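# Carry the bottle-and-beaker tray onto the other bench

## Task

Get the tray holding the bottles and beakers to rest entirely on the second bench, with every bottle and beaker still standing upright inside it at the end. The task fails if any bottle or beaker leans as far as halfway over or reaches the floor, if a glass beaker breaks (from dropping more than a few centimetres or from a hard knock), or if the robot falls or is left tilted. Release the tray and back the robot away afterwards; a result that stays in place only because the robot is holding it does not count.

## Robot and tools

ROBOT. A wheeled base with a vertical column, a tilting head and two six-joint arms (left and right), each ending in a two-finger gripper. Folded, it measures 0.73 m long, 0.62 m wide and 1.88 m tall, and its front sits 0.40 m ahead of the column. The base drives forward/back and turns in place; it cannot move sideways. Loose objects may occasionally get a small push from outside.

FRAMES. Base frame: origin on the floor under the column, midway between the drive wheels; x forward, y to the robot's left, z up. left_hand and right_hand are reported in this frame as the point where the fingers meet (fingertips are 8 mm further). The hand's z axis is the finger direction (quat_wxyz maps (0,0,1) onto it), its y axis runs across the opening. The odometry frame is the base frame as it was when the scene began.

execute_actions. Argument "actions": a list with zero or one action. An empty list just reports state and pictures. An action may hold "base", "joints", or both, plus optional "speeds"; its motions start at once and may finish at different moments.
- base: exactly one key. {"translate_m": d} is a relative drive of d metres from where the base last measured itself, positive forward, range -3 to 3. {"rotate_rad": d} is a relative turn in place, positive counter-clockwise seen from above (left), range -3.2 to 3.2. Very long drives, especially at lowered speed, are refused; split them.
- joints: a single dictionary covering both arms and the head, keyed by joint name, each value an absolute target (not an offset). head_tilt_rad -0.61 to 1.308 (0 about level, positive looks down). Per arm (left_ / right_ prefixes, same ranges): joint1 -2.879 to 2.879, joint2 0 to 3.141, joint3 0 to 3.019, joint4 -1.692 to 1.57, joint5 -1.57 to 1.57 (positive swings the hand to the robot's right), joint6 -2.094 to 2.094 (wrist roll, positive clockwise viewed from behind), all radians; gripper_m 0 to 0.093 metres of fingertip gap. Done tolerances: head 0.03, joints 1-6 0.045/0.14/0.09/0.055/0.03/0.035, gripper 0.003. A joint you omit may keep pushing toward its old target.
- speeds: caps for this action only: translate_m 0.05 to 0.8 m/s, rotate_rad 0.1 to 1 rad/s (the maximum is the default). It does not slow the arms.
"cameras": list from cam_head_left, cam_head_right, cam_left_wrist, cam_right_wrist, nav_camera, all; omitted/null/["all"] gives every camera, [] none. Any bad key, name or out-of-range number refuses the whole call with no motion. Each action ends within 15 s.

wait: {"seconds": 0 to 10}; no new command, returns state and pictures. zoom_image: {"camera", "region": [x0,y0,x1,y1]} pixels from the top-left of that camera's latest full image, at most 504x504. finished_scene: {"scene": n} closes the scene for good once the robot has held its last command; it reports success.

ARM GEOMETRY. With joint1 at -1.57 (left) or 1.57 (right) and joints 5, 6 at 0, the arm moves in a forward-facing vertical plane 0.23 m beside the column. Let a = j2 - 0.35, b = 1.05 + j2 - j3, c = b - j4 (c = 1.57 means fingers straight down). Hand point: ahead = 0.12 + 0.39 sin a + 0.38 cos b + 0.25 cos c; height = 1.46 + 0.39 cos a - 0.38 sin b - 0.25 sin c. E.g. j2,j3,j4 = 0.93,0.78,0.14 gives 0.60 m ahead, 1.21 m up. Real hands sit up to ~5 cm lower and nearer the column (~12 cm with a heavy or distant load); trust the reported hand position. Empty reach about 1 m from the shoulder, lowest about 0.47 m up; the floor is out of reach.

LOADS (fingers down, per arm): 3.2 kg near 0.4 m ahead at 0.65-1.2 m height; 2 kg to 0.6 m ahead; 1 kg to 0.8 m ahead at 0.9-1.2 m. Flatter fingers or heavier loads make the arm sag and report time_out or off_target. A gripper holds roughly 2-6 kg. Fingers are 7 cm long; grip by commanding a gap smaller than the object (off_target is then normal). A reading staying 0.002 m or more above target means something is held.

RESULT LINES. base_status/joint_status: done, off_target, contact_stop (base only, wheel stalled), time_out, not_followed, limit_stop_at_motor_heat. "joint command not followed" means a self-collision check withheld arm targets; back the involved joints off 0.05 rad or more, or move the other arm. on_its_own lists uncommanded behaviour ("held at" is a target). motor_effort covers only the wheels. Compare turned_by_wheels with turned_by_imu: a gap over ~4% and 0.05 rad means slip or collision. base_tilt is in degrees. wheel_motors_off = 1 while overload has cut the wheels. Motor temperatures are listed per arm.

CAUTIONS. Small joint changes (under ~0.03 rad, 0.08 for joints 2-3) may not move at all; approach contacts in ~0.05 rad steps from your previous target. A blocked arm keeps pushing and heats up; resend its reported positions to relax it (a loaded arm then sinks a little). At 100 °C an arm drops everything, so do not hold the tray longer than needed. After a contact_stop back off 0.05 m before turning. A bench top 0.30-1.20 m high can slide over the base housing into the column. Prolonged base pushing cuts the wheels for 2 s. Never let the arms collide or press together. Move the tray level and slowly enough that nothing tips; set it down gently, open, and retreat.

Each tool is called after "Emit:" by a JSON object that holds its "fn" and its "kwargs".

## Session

Emit:
{"fn": "execute_actions", "kwargs": {"actions": []}}

Scene clock: 0.00 s.
Motor temperatures (°C, as the motors report them): left_arm=[27 27 27 26 26 27] | right_arm=[25 29 26 26 25 26]
base_odometry: x=+0.000 y=+0.000 heading=+0.000 (m, m, rad; odometry frame)
turned_by_wheels: +0.000 (rad since the last result)
turned_by_imu: +0.000 (rad since the last result)
base_tilt: forward=+0.3 right=+0.4 (deg)
base_status: not commanded
joint_positions: head_tilt_rad=+0.870 left_joint1_rad=-1.594 left_joint2_rad=+0.870 left_joint3_rad=+0.416 left_joint4_rad=-0.918 left_joint5_rad=-0.014 left_joint6_rad=-0.082 left_gripper_m=+0.094 right_joint1_rad=+1.561 right_joint2_rad=+0.901 right_joint3_rad=+0.374 right_joint4_rad=-0.952 right_joint5_rad=+0.015 right_joint6_rad=+0.054 right_gripper_m=+0.094
joint_status: not commanded
wheel_motors_off: 0
motor_effort: left_wheel=+2 right_wheel=+0 (%)
left_hand: x=+0.1588 y=+0.2219 z=+1.2458 quat_wxyz=(+0.411, +0.025, -0.911, -0.017) (m; base frame)
right_hand: x=+0.1248 y=-0.2299 z=+1.2595 quat_wxyz=(+0.459, -0.025, -0.888, +0.022) (m; base frame)
pictures: cam_head_left, cam_head_right, cam_left_wrist, cam_right_wrist, nav_camera
camera_calibration (this result's frames):
cam_head_left: T_world_to_cam=[[-0.0466286, -0.998541, 0.0272421, -0.00916335], [-0.693475, 0.01273, -0.720368, 1.12909], [0.718971, -0.0524815, -0.693056, 0.959113], [0, 0, 0, 1]] pos_world=[0.0929975, 0.0268123, 1.47833]
cam_head_right: T_world_to_cam=[[-0.042768, -0.998536, 0.0331106, -0.0863863], [-0.704799, 0.00666474, -0.709376, 1.10857], [0.708117, -0.0536749, -0.704053, 0.974072], [0, 0, 0, 1]] pos_world=[0.0878665, -0.041365, 1.47505]
cam_left_wrist: T_world_to_cam=[[0.0132196, -0.99867, -0.0498313, 0.284277], [-0.10184, -0.0509213, 0.993497, -1.20236], [-0.994713, -0.0080588, -0.102378, 0.415279], [0, 0, 0, 1]] pos_world=[0.286877, 0.22602, 1.25122]
cam_right_wrist: T_world_to_cam=[[-0.0374839, -0.997887, 0.0530644, -0.286646], [0.0128856, 0.0526147, 0.998532, -1.24122], [-0.999214, 0.0381127, 0.0108862, 0.244939], [0, 0, 0, 1]] pos_world=[0.249996, -0.23007, 1.25194]
Images, in order (width x height): cam_head_left 504x504, cam_head_right 504x504, cam_left_wrist 504x504, cam_right_wrist 504x504, nav_camera 504x504.

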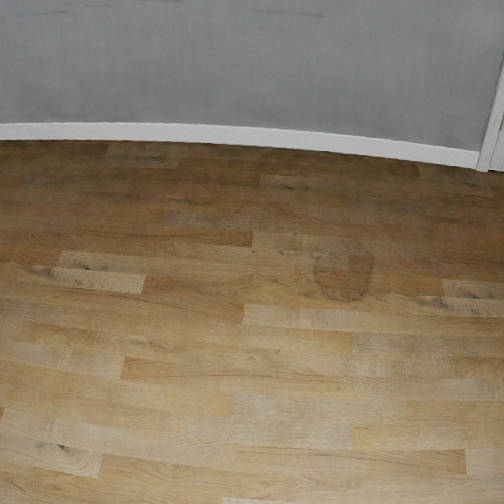

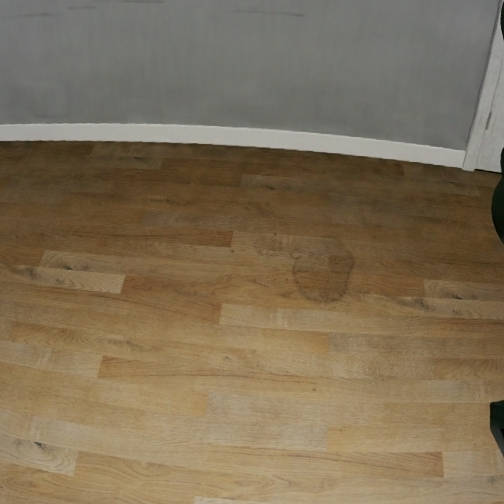

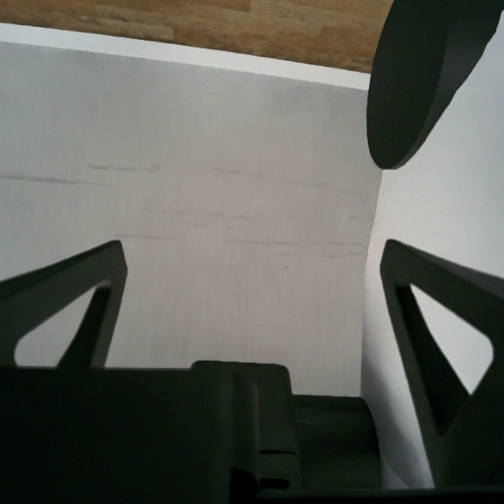

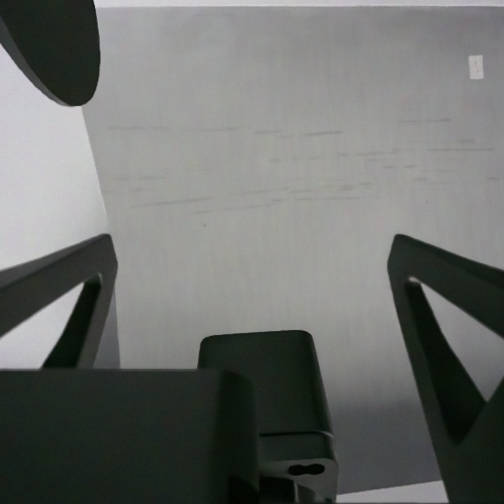

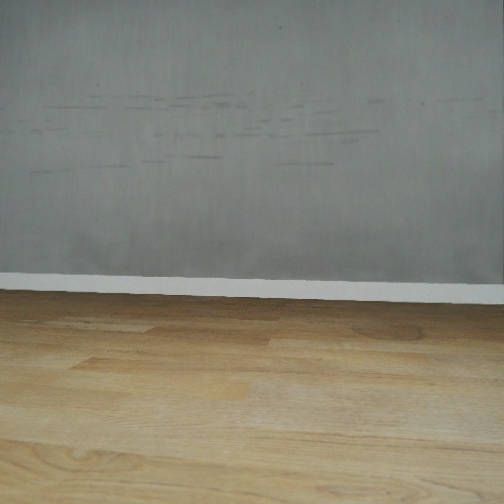

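Benches are likely to the sides.

Emit:
{"fn": "execute_actions", "kwargs": {"actions": [{"base":{"rotate_rad":1.45},"joints":{"head_tilt_rad":0.45}}], "cameras": ["cam_head_left","nav_camera","cam_left_wrist"]}}

Emit:
{"fn": "execute_actions", "kwargs": {"actions": [{"base":{"rotate_rad":-3.14}}], "cameras": ["cam_head_left","nav_camera","cam_left_wrist"]}}

Scene clock: 3.30 s.
Motor temperatures (°C, as the motors report them): left_arm=[27 27 27 26 26 27] | right_arm=[25 29 26 26 25 26]
base_odometry: x=+0.000 y=+0.000 heading=+1.449 (m, m, rad; odometry frame)
turned_by_wheels: +1.449 (rad since the last result)
turned_by_imu: +1.436 (rad since the last result)
base_tilt: forward=+0.4 right=+0.4 (deg)
base_status: done
joint_positions: head_tilt_rad=+0.468 left_joint1_rad=-1.594 left_joint2_rad=+0.870 left_joint3_rad=+0.416 left_joint4_rad=-0.918 left_joint5_rad=-0.014 left_joint6_rad=-0.082 left_gripper_m=+0.094 right_joint1_rad=+1.561 right_joint2_rad=+0.901 right_joint3_rad=+0.374 right_joint4_rad=-0.952 right_joint5_rad=+0.015 right_joint6_rad=+0.054 right_gripper_m=+0.094
joint_status: all done
wheel_motors_off: 0
motor_effort: left_wheel=-5(43) right_wheel=+5(42) (%)
left_hand: x=+0.1588 y=+0.2219 z=+1.2458 quat_wxyz=(+0.411, +0.025, -0.911, -0.017) (m; base frame)
right_hand: x=+0.1246 y=-0.2299 z=+1.2596 quat_wxyz=(+0.459, -0.025, -0.888, +0.022) (m; base frame)
pictures: cam_head_left, cam_left_wrist, nav_camera
camera_calibration (this result's frames):
cam_head_left: T_world_to_cam=[[-0.0535679, -0.998541, 0.00684397, 0.0225967], [-0.356645, 0.01273, -0.934153, 1.44148], [0.932703, -0.0524815, -0.356807, 0.430602], [0, 0, 0, 1]] pos_world=[0.113684, 0.0268123, 1.50005]
cam_left_wrist: T_world_to_cam=[[0.0132196, -0.99867, -0.0498313, 0.284277], [-0.10184, -0.0509213, 0.993497, -1.20236], [-0.994713, -0.0080588, -0.102378, 0.415279], [0, 0, 0, 1]] pos_world=[0.286877, 0.22602, 1.25122]
Images, in order (width x height): cam_head_left 504x504, cam_left_wrist 504x504, nav_camera 504x504.

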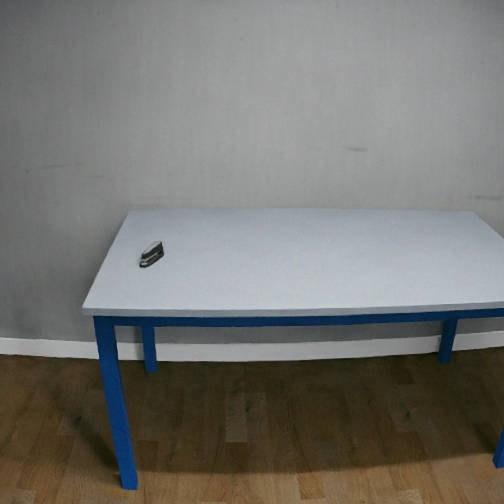

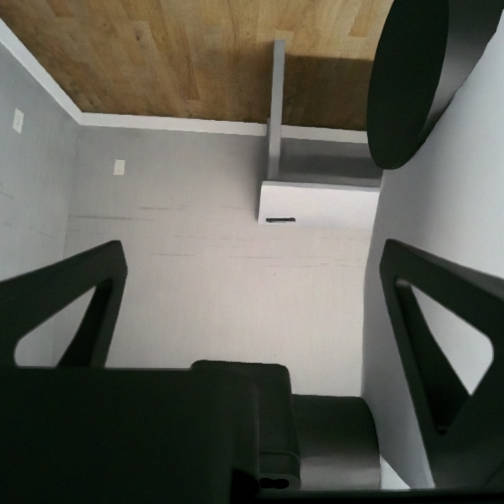

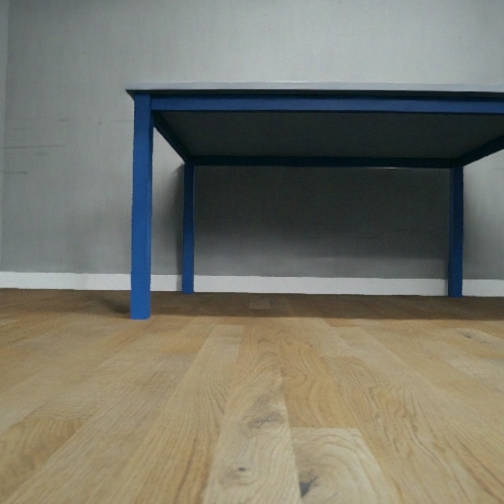

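Scene clock: 8.03 s.
Motor temperatures (°C, as the motors report them): left_arm=[27 27 27 26 26 27] | right_arm=[25 29 26 26 25 26]
base_odometry: x=+0.000 y=+0.000 heading=-1.690 (m, m, rad; odometry frame)
turned_by_wheels: -3.139 (rad since the last result)
turned_by_imu: -3.117 (rad since the last result)
base_tilt: forward=+0.3 right=+0.4 (deg)
base_status: done
joint_positions: head_tilt_rad=+0.468 left_joint1_rad=-1.594 left_joint2_rad=+0.870 left_joint3_rad=+0.416 left_joint4_rad=-0.918 left_joint5_rad=-0.014 left_joint6_rad=-0.082 left_gripper_m=+0.094 right_joint1_rad=+1.561 right_joint2_rad=+0.901 right_joint3_rad=+0.374 right_joint4_rad=-0.952 right_joint5_rad=+0.015 right_joint6_rad=+0.054 right_gripper_m=+0.094
joint_status: not commanded
wheel_motors_off: 0
motor_effort: left_wheel=+6(42) right_wheel=-4(26) (%)
left_hand: x=+0.1588 y=+0.2219 z=+1.2458 quat_wxyz=(+0.411, +0.025, -0.911, -0.017) (m; base frame)
right_hand: x=+0.1246 y=-0.2299 z=+1.2596 quat_wxyz=(+0.459, -0.025, -0.888, +0.022) (m; base frame)
pictures: cam_head_left, cam_left_wrist, nav_camera
camera_calibration (this result's frames):
cam_head_left: T_world_to_cam=[[-0.0535684, -0.998541, 0.00683968, 0.0226033], [-0.356571, 0.01273, -0.934182, 1.44152], [0.932731, -0.0524815, -0.356732, 0.430486], [0, 0, 0, 1]] pos_world=[0.113688, 0.0268123, 1.50006]
cam_left_wrist: T_world_to_cam=[[0.0132196, -0.99867, -0.0498313, 0.284277], [-0.10184, -0.0509213, 0.993497, -1.20236], [-0.994713, -0.0080588, -0.102378, 0.415279], [0, 0, 0, 1]] pos_world=[0.286877, 0.22602, 1.25122]
Images, in order (width x height): cam_head_left 504x504, cam_left_wrist 504x504, nav_camera 504x504.

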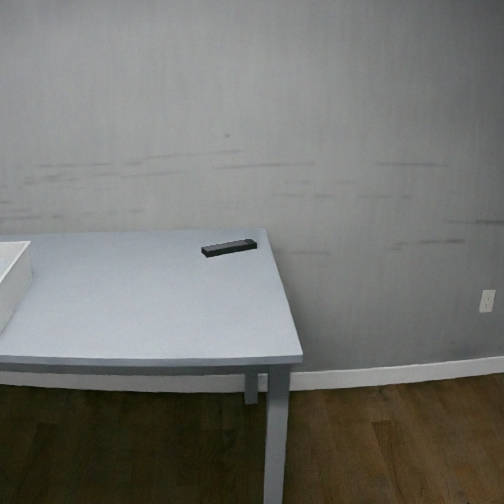

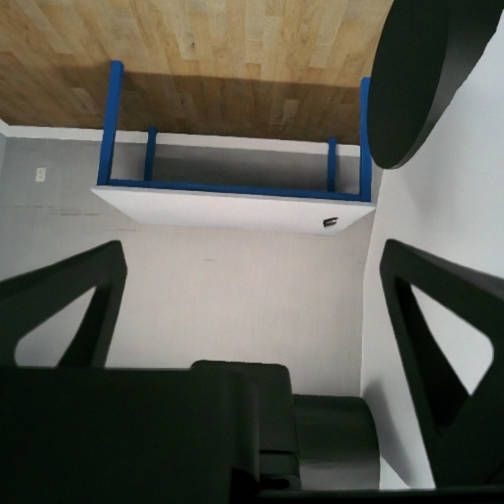

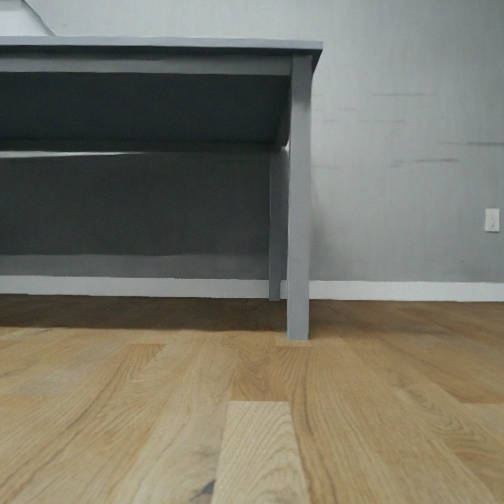

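Emit:
{"fn": "execute_actions", "kwargs": {"actions": [{"base":{"rotate_rad":0.55},"joints":{"head_tilt_rad":0.6}}], "cameras": ["cam_head_left","nav_camera"]}}

Scene clock: 10.17 s.
Motor temperatures (°C, as the motors report them): left_arm=[27 27 27 26 25 27] | right_arm=[25 29 26 26 25 26]
base_odometry: x=+0.000 y=+0.000 heading=-1.141 (m, m, rad; odometry frame)
turned_by_wheels: +0.549 (rad since the last result)
turned_by_imu: +0.546 (rad since the last result)
base_tilt: forward=+0.4 right=+0.5 (deg)
base_status: done
joint_positions: head_tilt_rad=+0.603 left_joint1_rad=-1.594 left_joint2_rad=+0.870 left_joint3_rad=+0.416 left_joint4_rad=-0.918 left_joint5_rad=-0.014 left_joint6_rad=-0.082 left_gripper_m=+0.094 right_joint1_rad=+1.561 right_joint2_rad=+0.901 right_joint3_rad=+0.374 right_joint4_rad=-0.952 right_joint5_rad=+0.015 right_joint6_rad=+0.054 right_gripper_m=+0.094
joint_status: all done
wheel_motors_off: 0
motor_effort: left_wheel=-4(28) right_wheel=+2(22) (%)
left_hand: x=+0.1588 y=+0.2219 z=+1.2458 quat_wxyz=(+0.411, +0.025, -0.911, -0.017) (m; base frame)
right_hand: x=+0.1246 y=-0.2299 z=+1.2596 quat_wxyz=(+0.459, -0.025, -0.888, +0.022) (m; base frame)
pictures: cam_head_left, nav_camera
camera_calibration (this result's frames):
cam_head_left: T_world_to_cam=[[-0.0521617, -0.998541, 0.0139825, 0.011533], [-0.478979, 0.01273, -0.877734, 1.36071], [0.876275, -0.0524815, -0.478944, 0.621515], [0, 0, 0, 1]] pos_world=[0.107736, 0.0268123, 1.49185]
Images, in order (width x height): cam_head_left 504x504, nav_camera 504x504.

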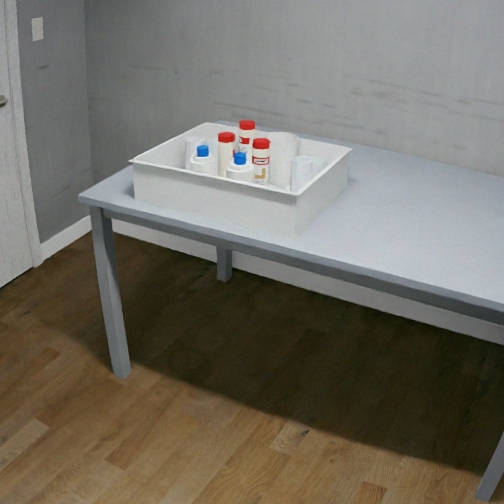

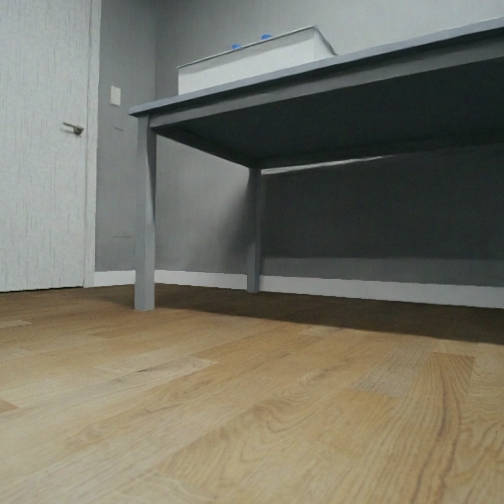

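Emit:
{"fn": "execute_actions", "kwargs": {"actions": [{"base":{"rotate_rad":0.475},"joints":{"left_joint1_rad":-1.40,"left_joint2_rad":1.26,"left_joint3_rad":0.985,"left_joint4_rad":-0.243,"left_joint5_rad":0.13,"left_joint6_rad":0.09,"right_joint1_rad":1.56,"right_joint2_rad":1.26,"right_joint3_rad":0.985,"right_joint4_rad":-0.243,"right_joint5_rad":-0.02,"right_joint6_rad":0,"left_gripper_m":0.07,"right_gripper_m":0.07}}], "cameras": []}}

Emit:
{"fn": "execute_actions", "kwargs": {"actions": [{"base":{"translate_m":0.96}}], "cameras": []}}

Emit:
{"fn": "execute_actions", "kwargs": {"actions": [{"base":{"rotate_rad":-1.03},"joints":{"head_tilt_rad":0.75}}], "cameras": ["cam_head_left","cam_head_right","nav_camera"]}}

Scene clock: 13.13 s.
Motor temperatures (°C, as the motors report them): left_arm=[27 27 27 26 25 27] | right_arm=[25 30 26 26 25 26]
base_odometry: x=+0.000 y=+0.000 heading=-0.668 (m, m, rad; odometry frame)
turned_by_wheels: +0.473 (rad since the last result)
turned_by_imu: +0.466 (rad since the last result)
base_tilt: forward=+0.4 right=+0.4 (deg)
base_status: done
joint_positions: head_tilt_rad=+0.603 left_joint1_rad=-1.404 left_joint2_rad=+1.256 left_joint3_rad=+0.990 left_joint4_rad=-0.247 left_joint5_rad=+0.129 left_joint6_rad=+0.076 left_gripper_m=+0.070 right_joint1_rad=+1.559 right_joint2_rad=+1.263 right_joint3_rad=+0.986 right_joint4_rad=-0.249 right_joint5_rad=-0.019 right_joint6_rad=+0.008 right_gripper_m=+0.070
joint_status: all done
wheel_motors_off: 0
motor_effort: left_wheel=-5(46) right_wheel=+5(36) (%)
left_hand: x=+0.5256 y=+0.2944 z=+1.0818 quat_wxyz=(-0.008, +0.003, -1.000, -0.008) (m; base frame)
right_hand: x=+0.5218 y=-0.2287 z=+1.0739 quat_wxyz=(+0.001, -0.007, -1.000, -0.004) (m; base frame)
pictures: none
No camera images: the call's "cameras" was empty. Leave "cameras" out to get every camera's image.

Scene clock: 16.30 s.
Motor temperatures (°C, as the motors report them): left_arm=[27 28 27 26 25 27] | right_arm=[25 30 26 26 25 26]
base_odometry: x=+0.754 y=-0.594 heading=-0.668 (m, m, rad; odometry frame)
turned_by_wheels: +0.000 (rad since the last result)
turned_by_imu: -0.002 (rad since the last result)
base_tilt: forward=+0.4 right=+0.4 (deg)
base_status: done
joint_positions: head_tilt_rad=+0.604 left_joint1_rad=-1.404 left_joint2_rad=+1.256 left_joint3_rad=+0.990 left_joint4_rad=-0.246 left_joint5_rad=+0.129 left_joint6_rad=+0.076 left_gripper_m=+0.070 right_joint1_rad=+1.559 right_joint2_rad=+1.263 right_joint3_rad=+0.983 right_joint4_rad=-0.249 right_joint5_rad=-0.019 right_joint6_rad=+0.008 right_gripper_m=+0.070
joint_status: not commanded
wheel_motors_off: 0
motor_effort: left_wheel=-1(52) right_wheel=+0(52) (%)
left_hand: x=+0.5257 y=+0.2945 z=+1.0818 quat_wxyz=(-0.008, +0.003, -1.000, -0.008) (m; base frame)
right_hand: x=+0.5202 y=-0.2287 z=+1.0739 quat_wxyz=(+0.003, -0.007, -1.000, -0.004) (m; base frame)
pictures: none
No camera images: the call's "cameras" was empty. Leave "cameras" out to get every camera's image.

Scene clock: 18.87 s.
Motor temperatures (°C, as the motors report them): left_arm=[27 28 27 26 25 27] | right_arm=[25 30 26 26 25 26]
base_odometry: x=+0.754 y=-0.594 heading=-1.697 (m, m, rad; odometry frame)
turned_by_wheels: -1.029 (rad since the last result)
turned_by_imu: -1.021 (rad since the last result)
base_tilt: forward=+0.4 right=+0.4 (deg)
base_status: done
joint_positions: head_tilt_rad=+0.752 left_joint1_rad=-1.403 left_joint2_rad=+1.256 left_joint3_rad=+0.990 left_joint4_rad=-0.246 left_joint5_rad=+0.129 left_joint6_rad=+0.076 left_gripper_m=+0.070 right_joint1_rad=+1.558 right_joint2_rad=+1.263 right_joint3_rad=+0.983 right_joint4_rad=-0.249 right_joint5_rad=-0.019 right_joint6_rad=+0.008 right_gripper_m=+0.070
joint_status: all done
wheel_motors_off: 0
motor_effort: left_wheel=+6(39) right_wheel=-5(45) (%)
left_hand: x=+0.5256 y=+0.2949 z=+1.0819 quat_wxyz=(-0.008, +0.003, -1.000, -0.009) (m; base frame)
right_hand: x=+0.5202 y=-0.2291 z=+1.0739 quat_wxyz=(+0.003, -0.007, -1.000, -0.004) (m; base frame)
pictures: cam_head_left, cam_head_right, nav_camera
camera_calibration (this result's frames):
cam_head_left: T_world_to_cam=[[-0.0495122, -0.998541, 0.0215615, -0.000271058], [-0.603818, 0.01273, -0.797021, 1.24266], [0.795583, -0.0524815, -0.603567, 0.817469], [0, 0, 0, 1]] pos_world=[0.0999603, 0.0268123, 1.48383]
cam_head_right: T_world_to_cam=[[-0.0463696, -0.998536, 0.0278438, -0.0780954], [-0.616358, 0.00666474, -0.787438, 1.22436], [0.786099, -0.0536749, -0.615765, 0.83421], [0, 0, 0, 1]] pos_world=[0.0952517, -0.041365, 1.47996]
Images, in order (width x height): cam_head_left 504x504, cam_head_right 504x504, nav_camera 504x504.

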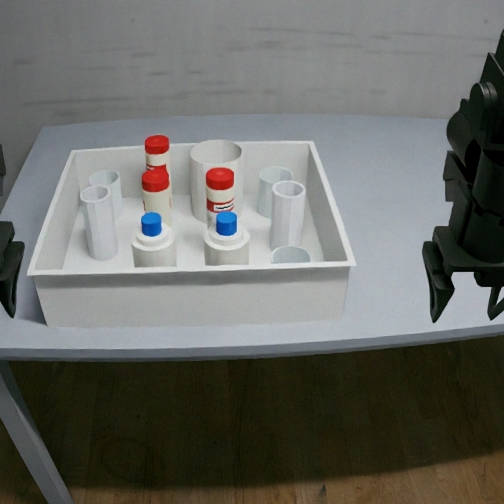

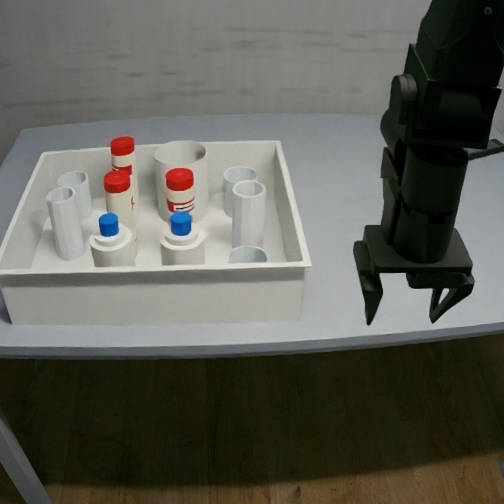

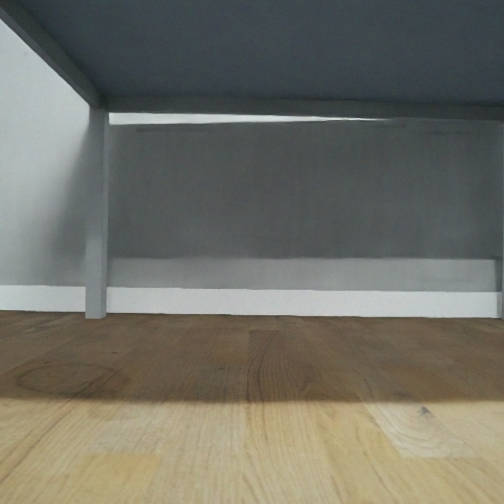

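Emit:
{"fn": "execute_actions", "kwargs": {"actions": [{"base":{"rotate_rad":0.13}}], "cameras": []}}

Emit:
{"fn": "execute_actions", "kwargs": {"actions": [{"base":{"translate_m":0.42},"speeds":{"translate_m":0.4}}], "cameras": []}}

Emit:
{"fn": "execute_actions", "kwargs": {"actions": [{"base":{"rotate_rad":-0.13},"speeds":{"rotate_rad":0.4},"joints":{"head_tilt_rad":0.9}}], "cameras": []}}

Emit:
{"fn": "execute_actions", "kwargs": {"actions": [{"base":{"translate_m":0.13},"speeds":{"translate_m":0.2},"joints":{"head_tilt_rad":1.0}}]}}

Scene clock: 21.23 s.
Motor temperatures (°C, as the motors report them): left_arm=[27 28 27 26 25 27] | right_arm=[25 31 26 26 25 26]
base_odometry: x=+0.754 y=-0.594 heading=-1.568 (m, m, rad; odometry frame)
turned_by_wheels: +0.129 (rad since the last result)
turned_by_imu: +0.128 (rad since the last result)
base_tilt: forward=+0.4 right=+0.4 (deg)
base_status: done
joint_positions: head_tilt_rad=+0.752 left_joint1_rad=-1.402 left_joint2_rad=+1.256 left_joint3_rad=+0.990 left_joint4_rad=-0.246 left_joint5_rad=+0.129 left_joint6_rad=+0.076 left_gripper_m=+0.070 right_joint1_rad=+1.560 right_joint2_rad=+1.263 right_joint3_rad=+0.983 right_joint4_rad=-0.249 right_joint5_rad=-0.019 right_joint6_rad=+0.008 right_gripper_m=+0.070
joint_status: not commanded
wheel_motors_off: 0
motor_effort: left_wheel=-6(27) right_wheel=+5(24) (%)
left_hand: x=+0.5256 y=+0.2953 z=+1.0819 quat_wxyz=(-0.008, +0.003, -1.000, -0.009) (m; base frame)
right_hand: x=+0.5202 y=-0.2280 z=+1.0739 quat_wxyz=(+0.003, -0.006, -1.000, -0.005) (m; base frame)
pictures: none
No camera images: the call's "cameras" was empty. Leave "cameras" out to get every camera's image.

Scene clock: 23.57 s.
Motor temperatures (°C, as the motors report them): left_arm=[27 28 27 26 25 27] | right_arm=[25 31 26 26 25 26]
base_odometry: x=+0.755 y=-1.014 heading=-1.569 (m, m, rad; odometry frame)
turned_by_wheels: -0.001 (rad since the last result)
turned_by_imu: -0.003 (rad since the last result)
base_tilt: forward=+0.4 right=+0.4 (deg)
base_status: done
joint_positions: head_tilt_rad=+0.753 left_joint1_rad=-1.402 left_joint2_rad=+1.256 left_joint3_rad=+0.988 left_joint4_rad=-0.246 left_joint5_rad=+0.129 left_joint6_rad=+0.076 left_gripper_m=+0.070 right_joint1_rad=+1.560 right_joint2_rad=+1.263 right_joint3_rad=+0.980 right_joint4_rad=-0.249 right_joint5_rad=-0.019 right_joint6_rad=+0.008 right_gripper_m=+0.070
joint_status: not commanded
wheel_motors_off: 0
motor_effort: left_wheel=-2(52) right_wheel=+2(58) (%)
left_hand: x=+0.5244 y=+0.2952 z=+1.0817 quat_wxyz=(-0.007, +0.003, -1.000, -0.009) (m; base frame)
right_hand: x=+0.5181 y=-0.2280 z=+1.0736 quat_wxyz=(+0.004, -0.006, -1.000, -0.005) (m; base frame)
pictures: none
No camera images: the call's "cameras" was empty. Leave "cameras" out to get every camera's image.

Scene clock: 24.70 s.
Motor temperatures (°C, as the motors report them): left_arm=[27 28 27 26 25 27] | right_arm=[25 31 26 26 25 26]
base_odometry: x=+0.755 y=-1.015 heading=-1.698 (m, m, rad; odometry frame)
turned_by_wheels: -0.129 (rad since the last result)
turned_by_imu: -0.128 (rad since the last result)
base_tilt: forward=+0.4 right=+0.4 (deg)
base_status: done
joint_positions: head_tilt_rad=+0.901 left_joint1_rad=-1.402 left_joint2_rad=+1.256 left_joint3_rad=+0.988 left_joint4_rad=-0.246 left_joint5_rad=+0.129 left_joint6_rad=+0.076 left_gripper_m=+0.070 right_joint1_rad=+1.560 right_joint2_rad=+1.263 right_joint3_rad=+0.980 right_joint4_rad=-0.249 right_joint5_rad=-0.019 right_joint6_rad=+0.008 right_gripper_m=+0.070
joint_status: all done
wheel_motors_off: 0
motor_effort: left_wheel=+1(39) right_wheel=+0(42) (%)
left_hand: x=+0.5244 y=+0.2952 z=+1.0817 quat_wxyz=(-0.007, +0.003, -1.000, -0.009) (m; base frame)
right_hand: x=+0.5181 y=-0.2285 z=+1.0736 quat_wxyz=(+0.004, -0.007, -1.000, -0.004) (m; base frame)
pictures: none
No camera images: the call's "cameras" was empty. Leave "cameras" out to get every camera's image.

Scene clock: 26.37 s.
Motor temperatures (°C, as the motors report them): left_arm=[27 29 27 26 25 27] | right_arm=[25 31 26 26 25 26]
base_odometry: x=+0.739 y=-1.144 heading=-1.699 (m, m, rad; odometry frame)
turned_by_wheels: -0.001 (rad since the last result)
turned_by_imu: -0.001 (rad since the last result)
base_tilt: forward=+0.4 right=+0.4 (deg)
base_status: done
joint_positions: head_tilt_rad=+1.000 left_joint1_rad=-1.402 left_joint2_rad=+1.256 left_joint3_rad=+0.987 left_joint4_rad=-0.246 left_joint5_rad=+0.129 left_joint6_rad=+0.076 left_gripper_m=+0.070 right_joint1_rad=+1.560 right_joint2_rad=+1.263 right_joint3_rad=+0.982 right_joint4_rad=-0.249 right_joint5_rad=-0.019 right_joint6_rad=+0.008 right_gripper_m=+0.070
joint_status: all done
wheel_motors_off: 0
motor_effort: left_wheel=-1(50) right_wheel=+2(50) (%)
left_hand: x=+0.5240 y=+0.2952 z=+1.0816 quat_wxyz=(-0.007, +0.003, -1.000, -0.009) (m; base frame)
right_hand: x=+0.5198 y=-0.2285 z=+1.0738 quat_wxyz=(+0.003, -0.007, -1.000, -0.004) (m; base frame)
pictures: cam_head_left, cam_head_right, cam_left_wrist, cam_right_wrist, nav_camera
camera_calibration (this result's frames):
cam_head_left: T_world_to_cam=[[-0.042697, -0.998541, 0.0330655, -0.018328], [-0.781134, 0.01273, -0.624234, 0.985431], [0.622902, -0.0524815, -0.780537, 1.09864], [0, 0, 0, 1]] pos_world=[0.0846271, 0.0268123, 1.47327]
cam_head_right: T_world_to_cam=[[-0.0381071, -0.998536, 0.0383831, -0.0947391], [-0.790935, 0.00666474, -0.611864, 0.962706], [0.610712, -0.0536749, -0.790031, 1.11135], [0, 0, 0, 1]] pos_world=[0.0791131, -0.041365, 1.47068]
cam_left_wrist: T_world_to_cam=[[-0.00629358, -0.999474, -0.0318182, 0.335433], [-0.82085, -0.0130088, 0.570995, -0.175748], [-0.571108, 0.0297116, -0.820337, 1.30575], [0, 0, 0, 1]] pos_world=[0.603571, 0.294174, 1.18218]
cam_right_wrist: T_world_to_cam=[[-0.0138663, -0.999609, -0.024263, -0.190163], [-0.805497, -0.00321008, 0.592591, -0.212476], [-0.592438, 0.0277608, -0.805138, 1.30407], [0, 0, 0, 1]] pos_world=[0.598794, -0.226973, 1.17125]
Images, in order (width x height): cam_head_left 504x504, cam_head_right 504x504, cam_left_wrist 504x504, cam_right_wrist 504x504, nav_camera 504x504.

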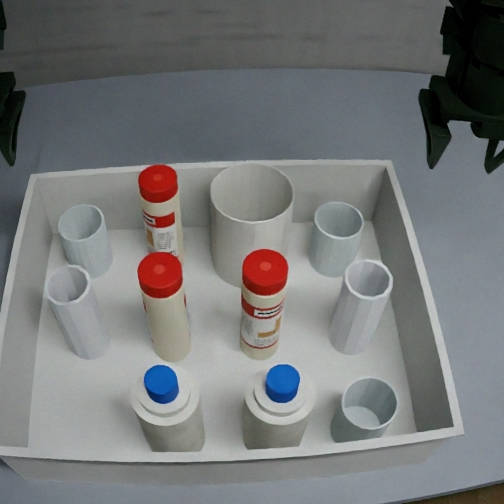

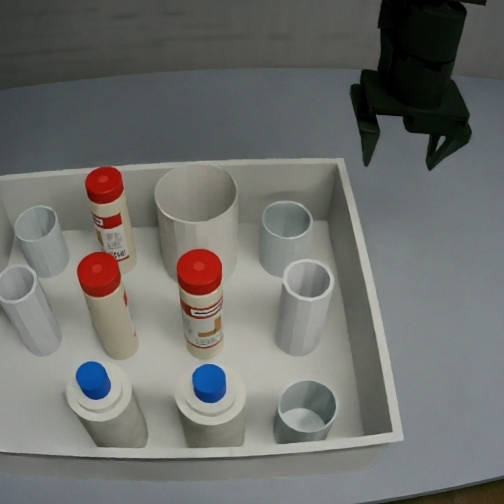

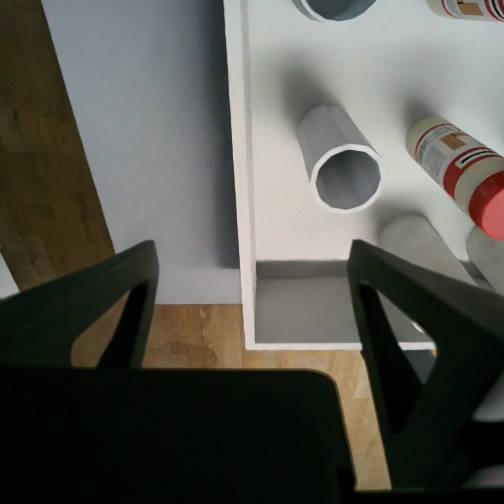

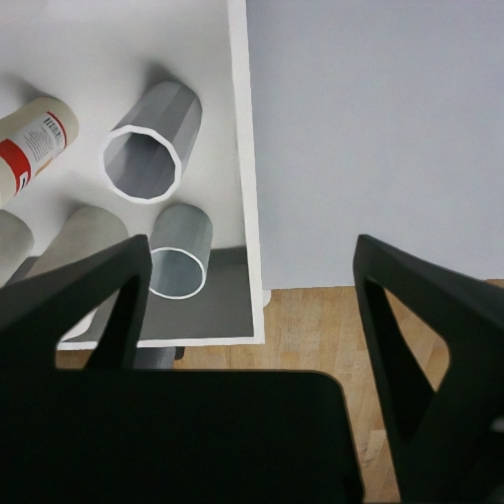

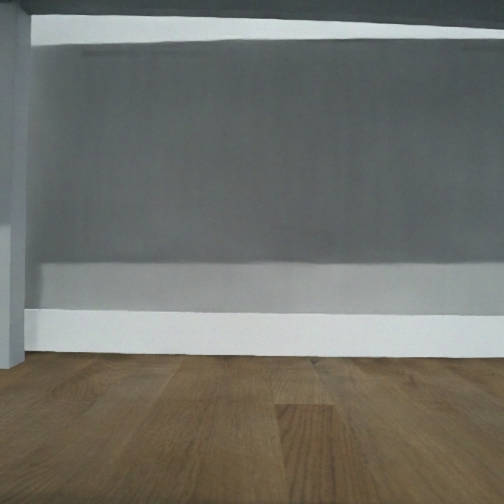

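Emit:
{"fn": "execute_actions", "kwargs": {"actions": [{"joints":{"left_joint1_rad":-1.42,"left_joint5_rad":0.11,"left_joint2_rad":1.68,"left_joint3_rad":1.22,"left_joint4_rad":-0.06,"right_joint2_rad":1.67,"right_joint3_rad":1.215,"right_joint4_rad":-0.06}}], "cameras": ["cam_head_left","cam_left_wrist","cam_right_wrist"]}}

Scene clock: 28.47 s.
Motor temperatures (°C, as the motors report them): left_arm=[27 29 27 26 25 27] | right_arm=[25 31 26 26 25 26]
base_odometry: x=+0.739 y=-1.144 heading=-1.699 (m, m, rad; odometry frame)
turned_by_wheels: +0.000 (rad since the last result)
turned_by_imu: -0.001 (rad since the last result)
base_tilt: forward=+0.4 right=+0.4 (deg)
base_status: not commanded
joint_positions: head_tilt_rad=+1.000 left_joint1_rad=-1.411 left_joint2_rad=+1.696 left_joint3_rad=+1.214 left_joint4_rad=-0.060 left_joint5_rad=+0.112 left_joint6_rad=+0.076 left_gripper_m=+0.070 right_joint1_rad=+1.560 right_joint2_rad=+1.688 right_joint3_rad=+1.213 right_joint4_rad=-0.062 right_joint5_rad=-0.019 right_joint6_rad=+0.008 right_gripper_m=+0.070
joint_status: all done
wheel_motors_off: 0
motor_effort: left_wheel=-2(6) right_wheel=+1(4) (%)
left_hand: x=+0.5078 y=+0.3144 z=+0.9191 quat_wxyz=(+0.007, +0.003, -1.000, -0.013) (m; base frame)
right_hand: x=+0.5138 y=-0.2300 z=+0.9162 quat_wxyz=(+0.007, -0.007, -1.000, -0.004) (m; base frame)
pictures: cam_head_left, cam_left_wrist, cam_right_wrist
camera_calibration (this result's frames):
cam_head_left: T_world_to_cam=[[-0.042697, -0.998541, 0.0330655, -0.018328], [-0.781134, 0.01273, -0.624234, 0.98543], [0.622902, -0.0524815, -0.780538, 1.09864], [0, 0, 0, 1]] pos_world=[0.0846271, 0.0268123, 1.47327]
cam_left_wrist: T_world_to_cam=[[-0.00800922, -0.999223, -0.0385794, 0.356375], [-0.804475, -0.0164764, 0.593758, -0.124136], [-0.593932, 0.0357917, -0.803718, 1.15702], [0, 0, 0, 1]] pos_world=[0.59018, 0.312642, 1.01737]
cam_right_wrist: T_world_to_cam=[[-0.0141123, -0.999607, -0.0242023, -0.195498], [-0.801181, -0.00317768, 0.598413, -0.1314], [-0.598255, 0.0278354, -0.800822, 1.17272], [0, 0, 0, 1]] pos_world=[0.593554, -0.228483, 1.01304]
Images, in order (width x height): cam_head_left 504x504, cam_left_wrist 504x504, cam_right_wrist 504x504.

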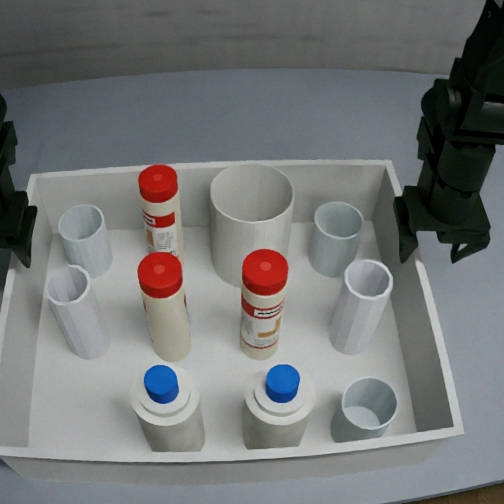

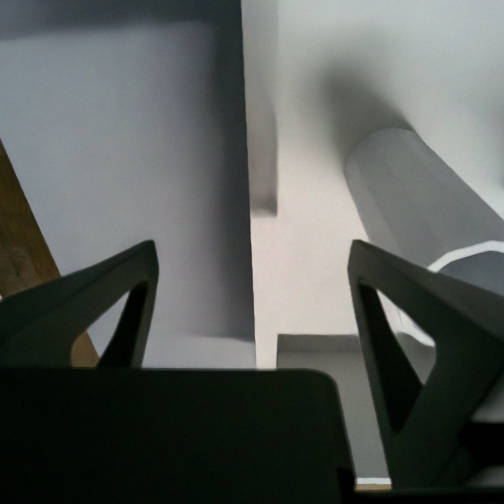

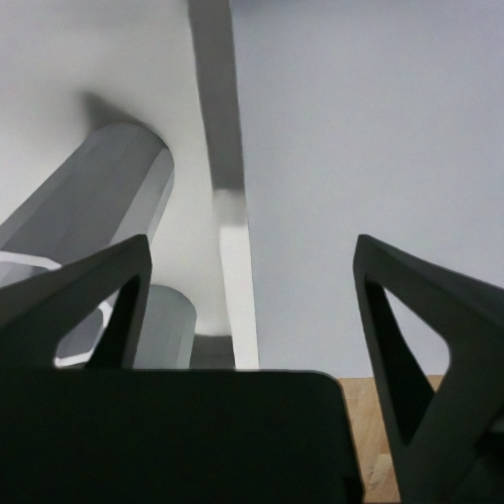

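Emit:
{"fn": "execute_actions", "kwargs": {"actions": [{"base":{"translate_m":0.03},"speeds":{"translate_m":0.1},"joints":{"left_joint1_rad":-1.445,"right_joint1_rad":1.595,"right_joint5_rad":0.015}}], "cameras": ["cam_left_wrist","cam_right_wrist"]}}

Emit:
{"fn": "execute_actions", "kwargs": {"actions": [{"joints":{"left_joint2_rad":1.77,"left_joint3_rad":1.29,"left_joint4_rad":-0.045,"right_joint2_rad":1.77,"right_joint3_rad":1.29,"right_joint4_rad":-0.045}}], "cameras": ["cam_head_left","cam_head_right","cam_left_wrist","cam_right_wrist"]}}

Scene clock: 30.17 s.
Motor temperatures (°C, as the motors report them): left_arm=[27 29 27 26 25 27] | right_arm=[25 31 26 26 25 26]
base_odometry: x=+0.735 y=-1.173 heading=-1.699 (m, m, rad; odometry frame)
turned_by_wheels: -0.001 (rad since the last result)
turned_by_imu: -0.001 (rad since the last result)
base_tilt: forward=+0.4 right=+0.5 (deg)
base_status: done
joint_positions: head_tilt_rad=+1.001 left_joint1_rad=-1.441 left_joint2_rad=+1.690 left_joint3_rad=+1.219 left_joint4_rad=-0.060 left_joint5_rad=+0.111 left_joint6_rad=+0.076 left_gripper_m=+0.070 right_joint1_rad=+1.597 right_joint2_rad=+1.683 right_joint3_rad=+1.217 right_joint4_rad=-0.062 right_joint5_rad=+0.013 right_joint6_rad=+0.008 right_gripper_m=+0.070
joint_status: all done
wheel_motors_off: 0
motor_effort: left_wheel=-1(42) right_wheel=+1(37) (%)
left_hand: x=+0.5157 y=+0.2942 z=+0.9194 quat_wxyz=(+0.002, -0.005, -1.000, +0.000) (m; base frame)
right_hand: x=+0.5186 y=-0.2095 z=+0.9182 quat_wxyz=(+0.002, +0.003, -1.000, -0.005) (m; base frame)
pictures: cam_left_wrist, cam_right_wrist
camera_calibration (this result's frames):
cam_left_wrist: T_world_to_cam=[[-0.0242053, -0.999605, -0.0142597, 0.322371], [-0.811159, 0.0113009, 0.584717, -0.114715], [-0.584325, 0.0257202, -0.811112, 1.16742], [0, 0, 0, 1]] pos_world=[0.596905, 0.293514, 1.01858]
cam_right_wrist: T_world_to_cam=[[0.00519787, -0.999656, -0.025698, -0.183545], [-0.806031, -0.0193981, 0.591556, -0.123278], [-0.591851, 0.0176385, -0.805855, 1.17577], [0, 0, 0, 1]] pos_world=[0.597467, -0.206612, 1.01571]
Images, in order (width x height): cam_left_wrist 504x504, cam_right_wrist 504x504.

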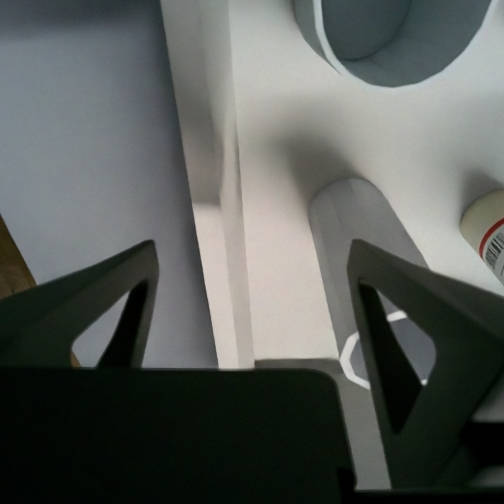

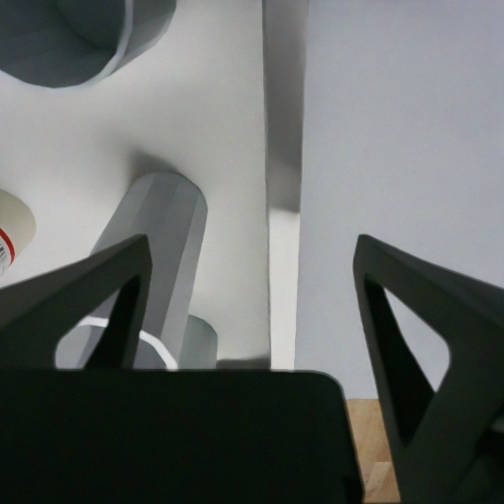

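Scene clock: 31.00 s.
Motor temperatures (°C, as the motors report them): left_arm=[27 29 27 26 25 27] | right_arm=[25 31 26 26 25 26]
base_odometry: x=+0.735 y=-1.173 heading=-1.699 (m, m, rad; odometry frame)
turned_by_wheels: +0.000 (rad since the last result)
turned_by_imu: +0.000 (rad since the last result)
base_tilt: forward=+0.4 right=+0.5 (deg)
base_status: not commanded
joint_positions: head_tilt_rad=+1.001 left_joint1_rad=-1.441 left_joint2_rad=+1.762 left_joint3_rad=+1.293 left_joint4_rad=-0.050 left_joint5_rad=+0.111 left_joint6_rad=+0.076 left_gripper_m=+0.070 right_joint1_rad=+1.597 right_joint2_rad=+1.757 right_joint3_rad=+1.288 right_joint4_rad=-0.057 right_joint5_rad=+0.013 right_joint6_rad=+0.008 right_gripper_m=+0.070
joint_status: all done
wheel_motors_off: 0
motor_effort: left_wheel=-1(2) right_wheel=+2(1) (%)
left_hand: x=+0.5242 y=+0.2978 z=+0.8924 quat_wxyz=(-0.004, -0.006, -1.000, -0.001) (m; base frame)
right_hand: x=+0.5237 y=-0.2088 z=+0.8904 quat_wxyz=(+0.001, +0.003, -1.000, -0.005) (m; base frame)
pictures: cam_head_left, cam_head_right, cam_left_wrist, cam_right_wrist
camera_calibration (this result's frames):
cam_head_left: T_world_to_cam=[[-0.0426818, -0.998541, 0.0330851, -0.0183589], [-0.78142, 0.01273, -0.623876, 0.984893], [0.622544, -0.0524815, -0.780823, 1.09909], [0, 0, 0, 1]] pos_world=[0.0845965, 0.0268123, 1.47326]
cam_head_right: T_world_to_cam=[[-0.0380895, -0.998536, 0.0384006, -0.0947668], [-0.791216, 0.00666474, -0.611501, 0.962161], [0.61035, -0.0536749, -0.790311, 1.1118], [0, 0, 0, 1]] pos_world=[0.0790813, -0.041365, 1.47067]
cam_left_wrist: T_world_to_cam=[[-0.025317, -0.999563, -0.0152794, 0.327272], [-0.817727, 0.0119146, 0.575483, -0.0805491], [-0.575049, 0.0270639, -0.817671, 1.151], [0, 0, 0, 1]] pos_world=[0.6043, 0.296938, 0.992495]
cam_right_wrist: T_world_to_cam=[[0.00520412, -0.999656, -0.0257164, -0.183566], [-0.807383, -0.0193736, 0.589709, -0.100359], [-0.590004, 0.0176941, -0.807206, 1.15658], [0, 0, 0, 1]] pos_world=[0.602314, -0.205912, 0.98806]
Images, in order (width x height): cam_head_left 504x504, cam_head_right 504x504, cam_left_wrist 504x504, cam_right_wrist 504x504.

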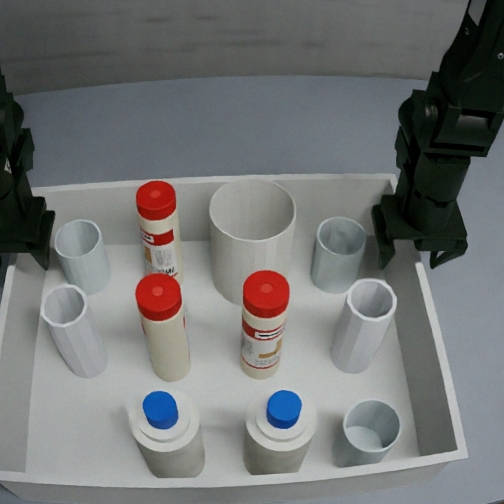

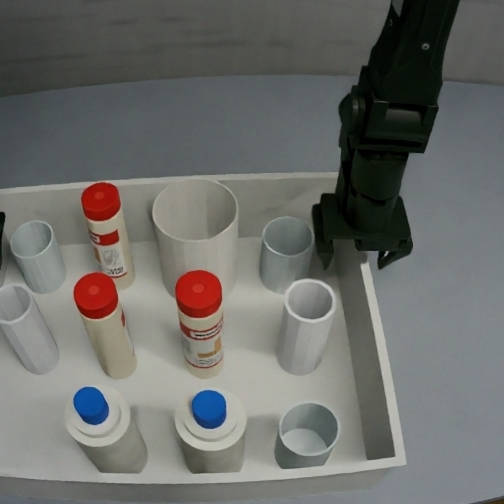

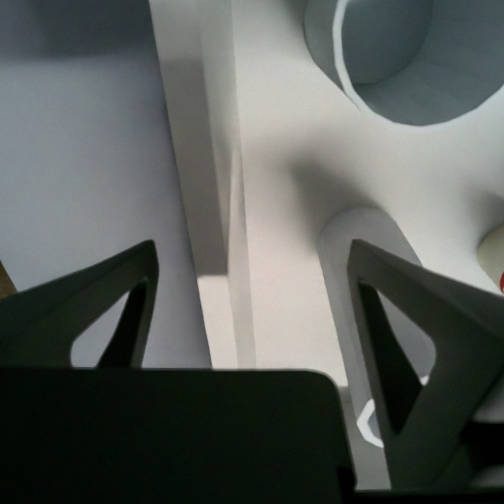

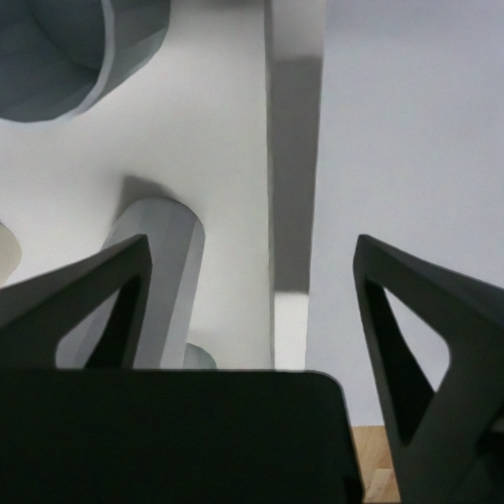

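Emit:
{"fn": "execute_actions", "kwargs": {"actions": [{"joints":{"left_joint1_rad":-1.408,"right_joint1_rad":1.565,"right_joint5_rad":0.0}}], "cameras": ["cam_left_wrist","cam_right_wrist"]}}

Scene clock: 32.00 s.
Motor temperatures (°C, as the motors report them): left_arm=[27 29 27 26 25 27] | right_arm=[25 31 26 26 25 26]
base_odometry: x=+0.735 y=-1.173 heading=-1.699 (m, m, rad; odometry frame)
turned_by_wheels: +0.000 (rad since the last result)
turned_by_imu: +0.000 (rad since the last result)
base_tilt: forward=+0.4 right=+0.4 (deg)
base_status: not commanded
joint_positions: head_tilt_rad=+1.001 left_joint1_rad=-1.411 left_joint2_rad=+1.762 left_joint3_rad=+1.293 left_joint4_rad=-0.050 left_joint5_rad=+0.111 left_joint6_rad=+0.076 left_gripper_m=+0.070 right_joint1_rad=+1.563 right_joint2_rad=+1.757 right_joint3_rad=+1.288 right_joint4_rad=-0.057 right_joint5_rad=+0.001 right_joint6_rad=+0.008 right_gripper_m=+0.070
joint_status: all done
wheel_motors_off: 0
motor_effort: left_wheel=-1(1) right_wheel=+2(2) (%)
left_hand: x=+0.5229 y=+0.3192 z=+0.8945 quat_wxyz=(-0.004, +0.001, -1.000, -0.014) (m; base frame)
right_hand: x=+0.5238 y=-0.2310 z=+0.8902 quat_wxyz=(+0.001, -0.006, -1.000, +0.004) (m; base frame)
pictures: cam_left_wrist, cam_right_wrist
camera_calibration (this result's frames):
cam_left_wrist: T_world_to_cam=[[-0.0102577, -0.999092, -0.0413628, 0.363943], [-0.817701, -0.015428, 0.575437, -0.0743323], [-0.575552, 0.0397251, -0.8168, 1.14692], [0, 0, 0, 1]] pos_world=[0.603066, 0.316904, 0.994634]
cam_right_wrist: T_world_to_cam=[[-0.0117969, -0.9999, -0.00776084, -0.212905], [-0.807473, 0.00494816, 0.589883, -0.0951289], [-0.589786, 0.0132254, -0.807451, 1.15597], [0, 0, 0, 1]] pos_world=[0.602449, -0.227702, 0.987852]
Images, in order (width x height): cam_left_wrist 504x504, cam_right_wrist 504x504.

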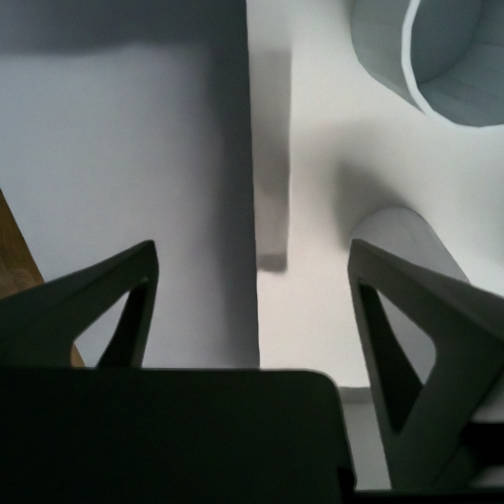

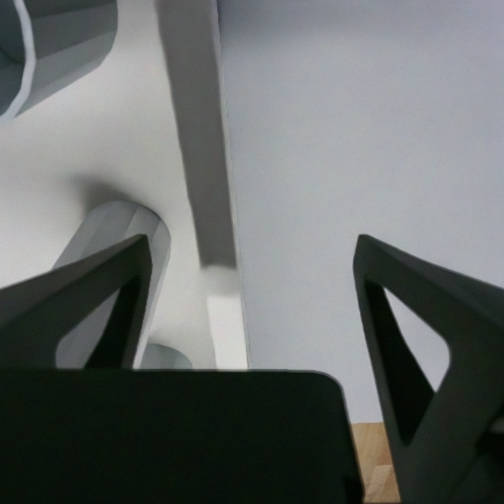

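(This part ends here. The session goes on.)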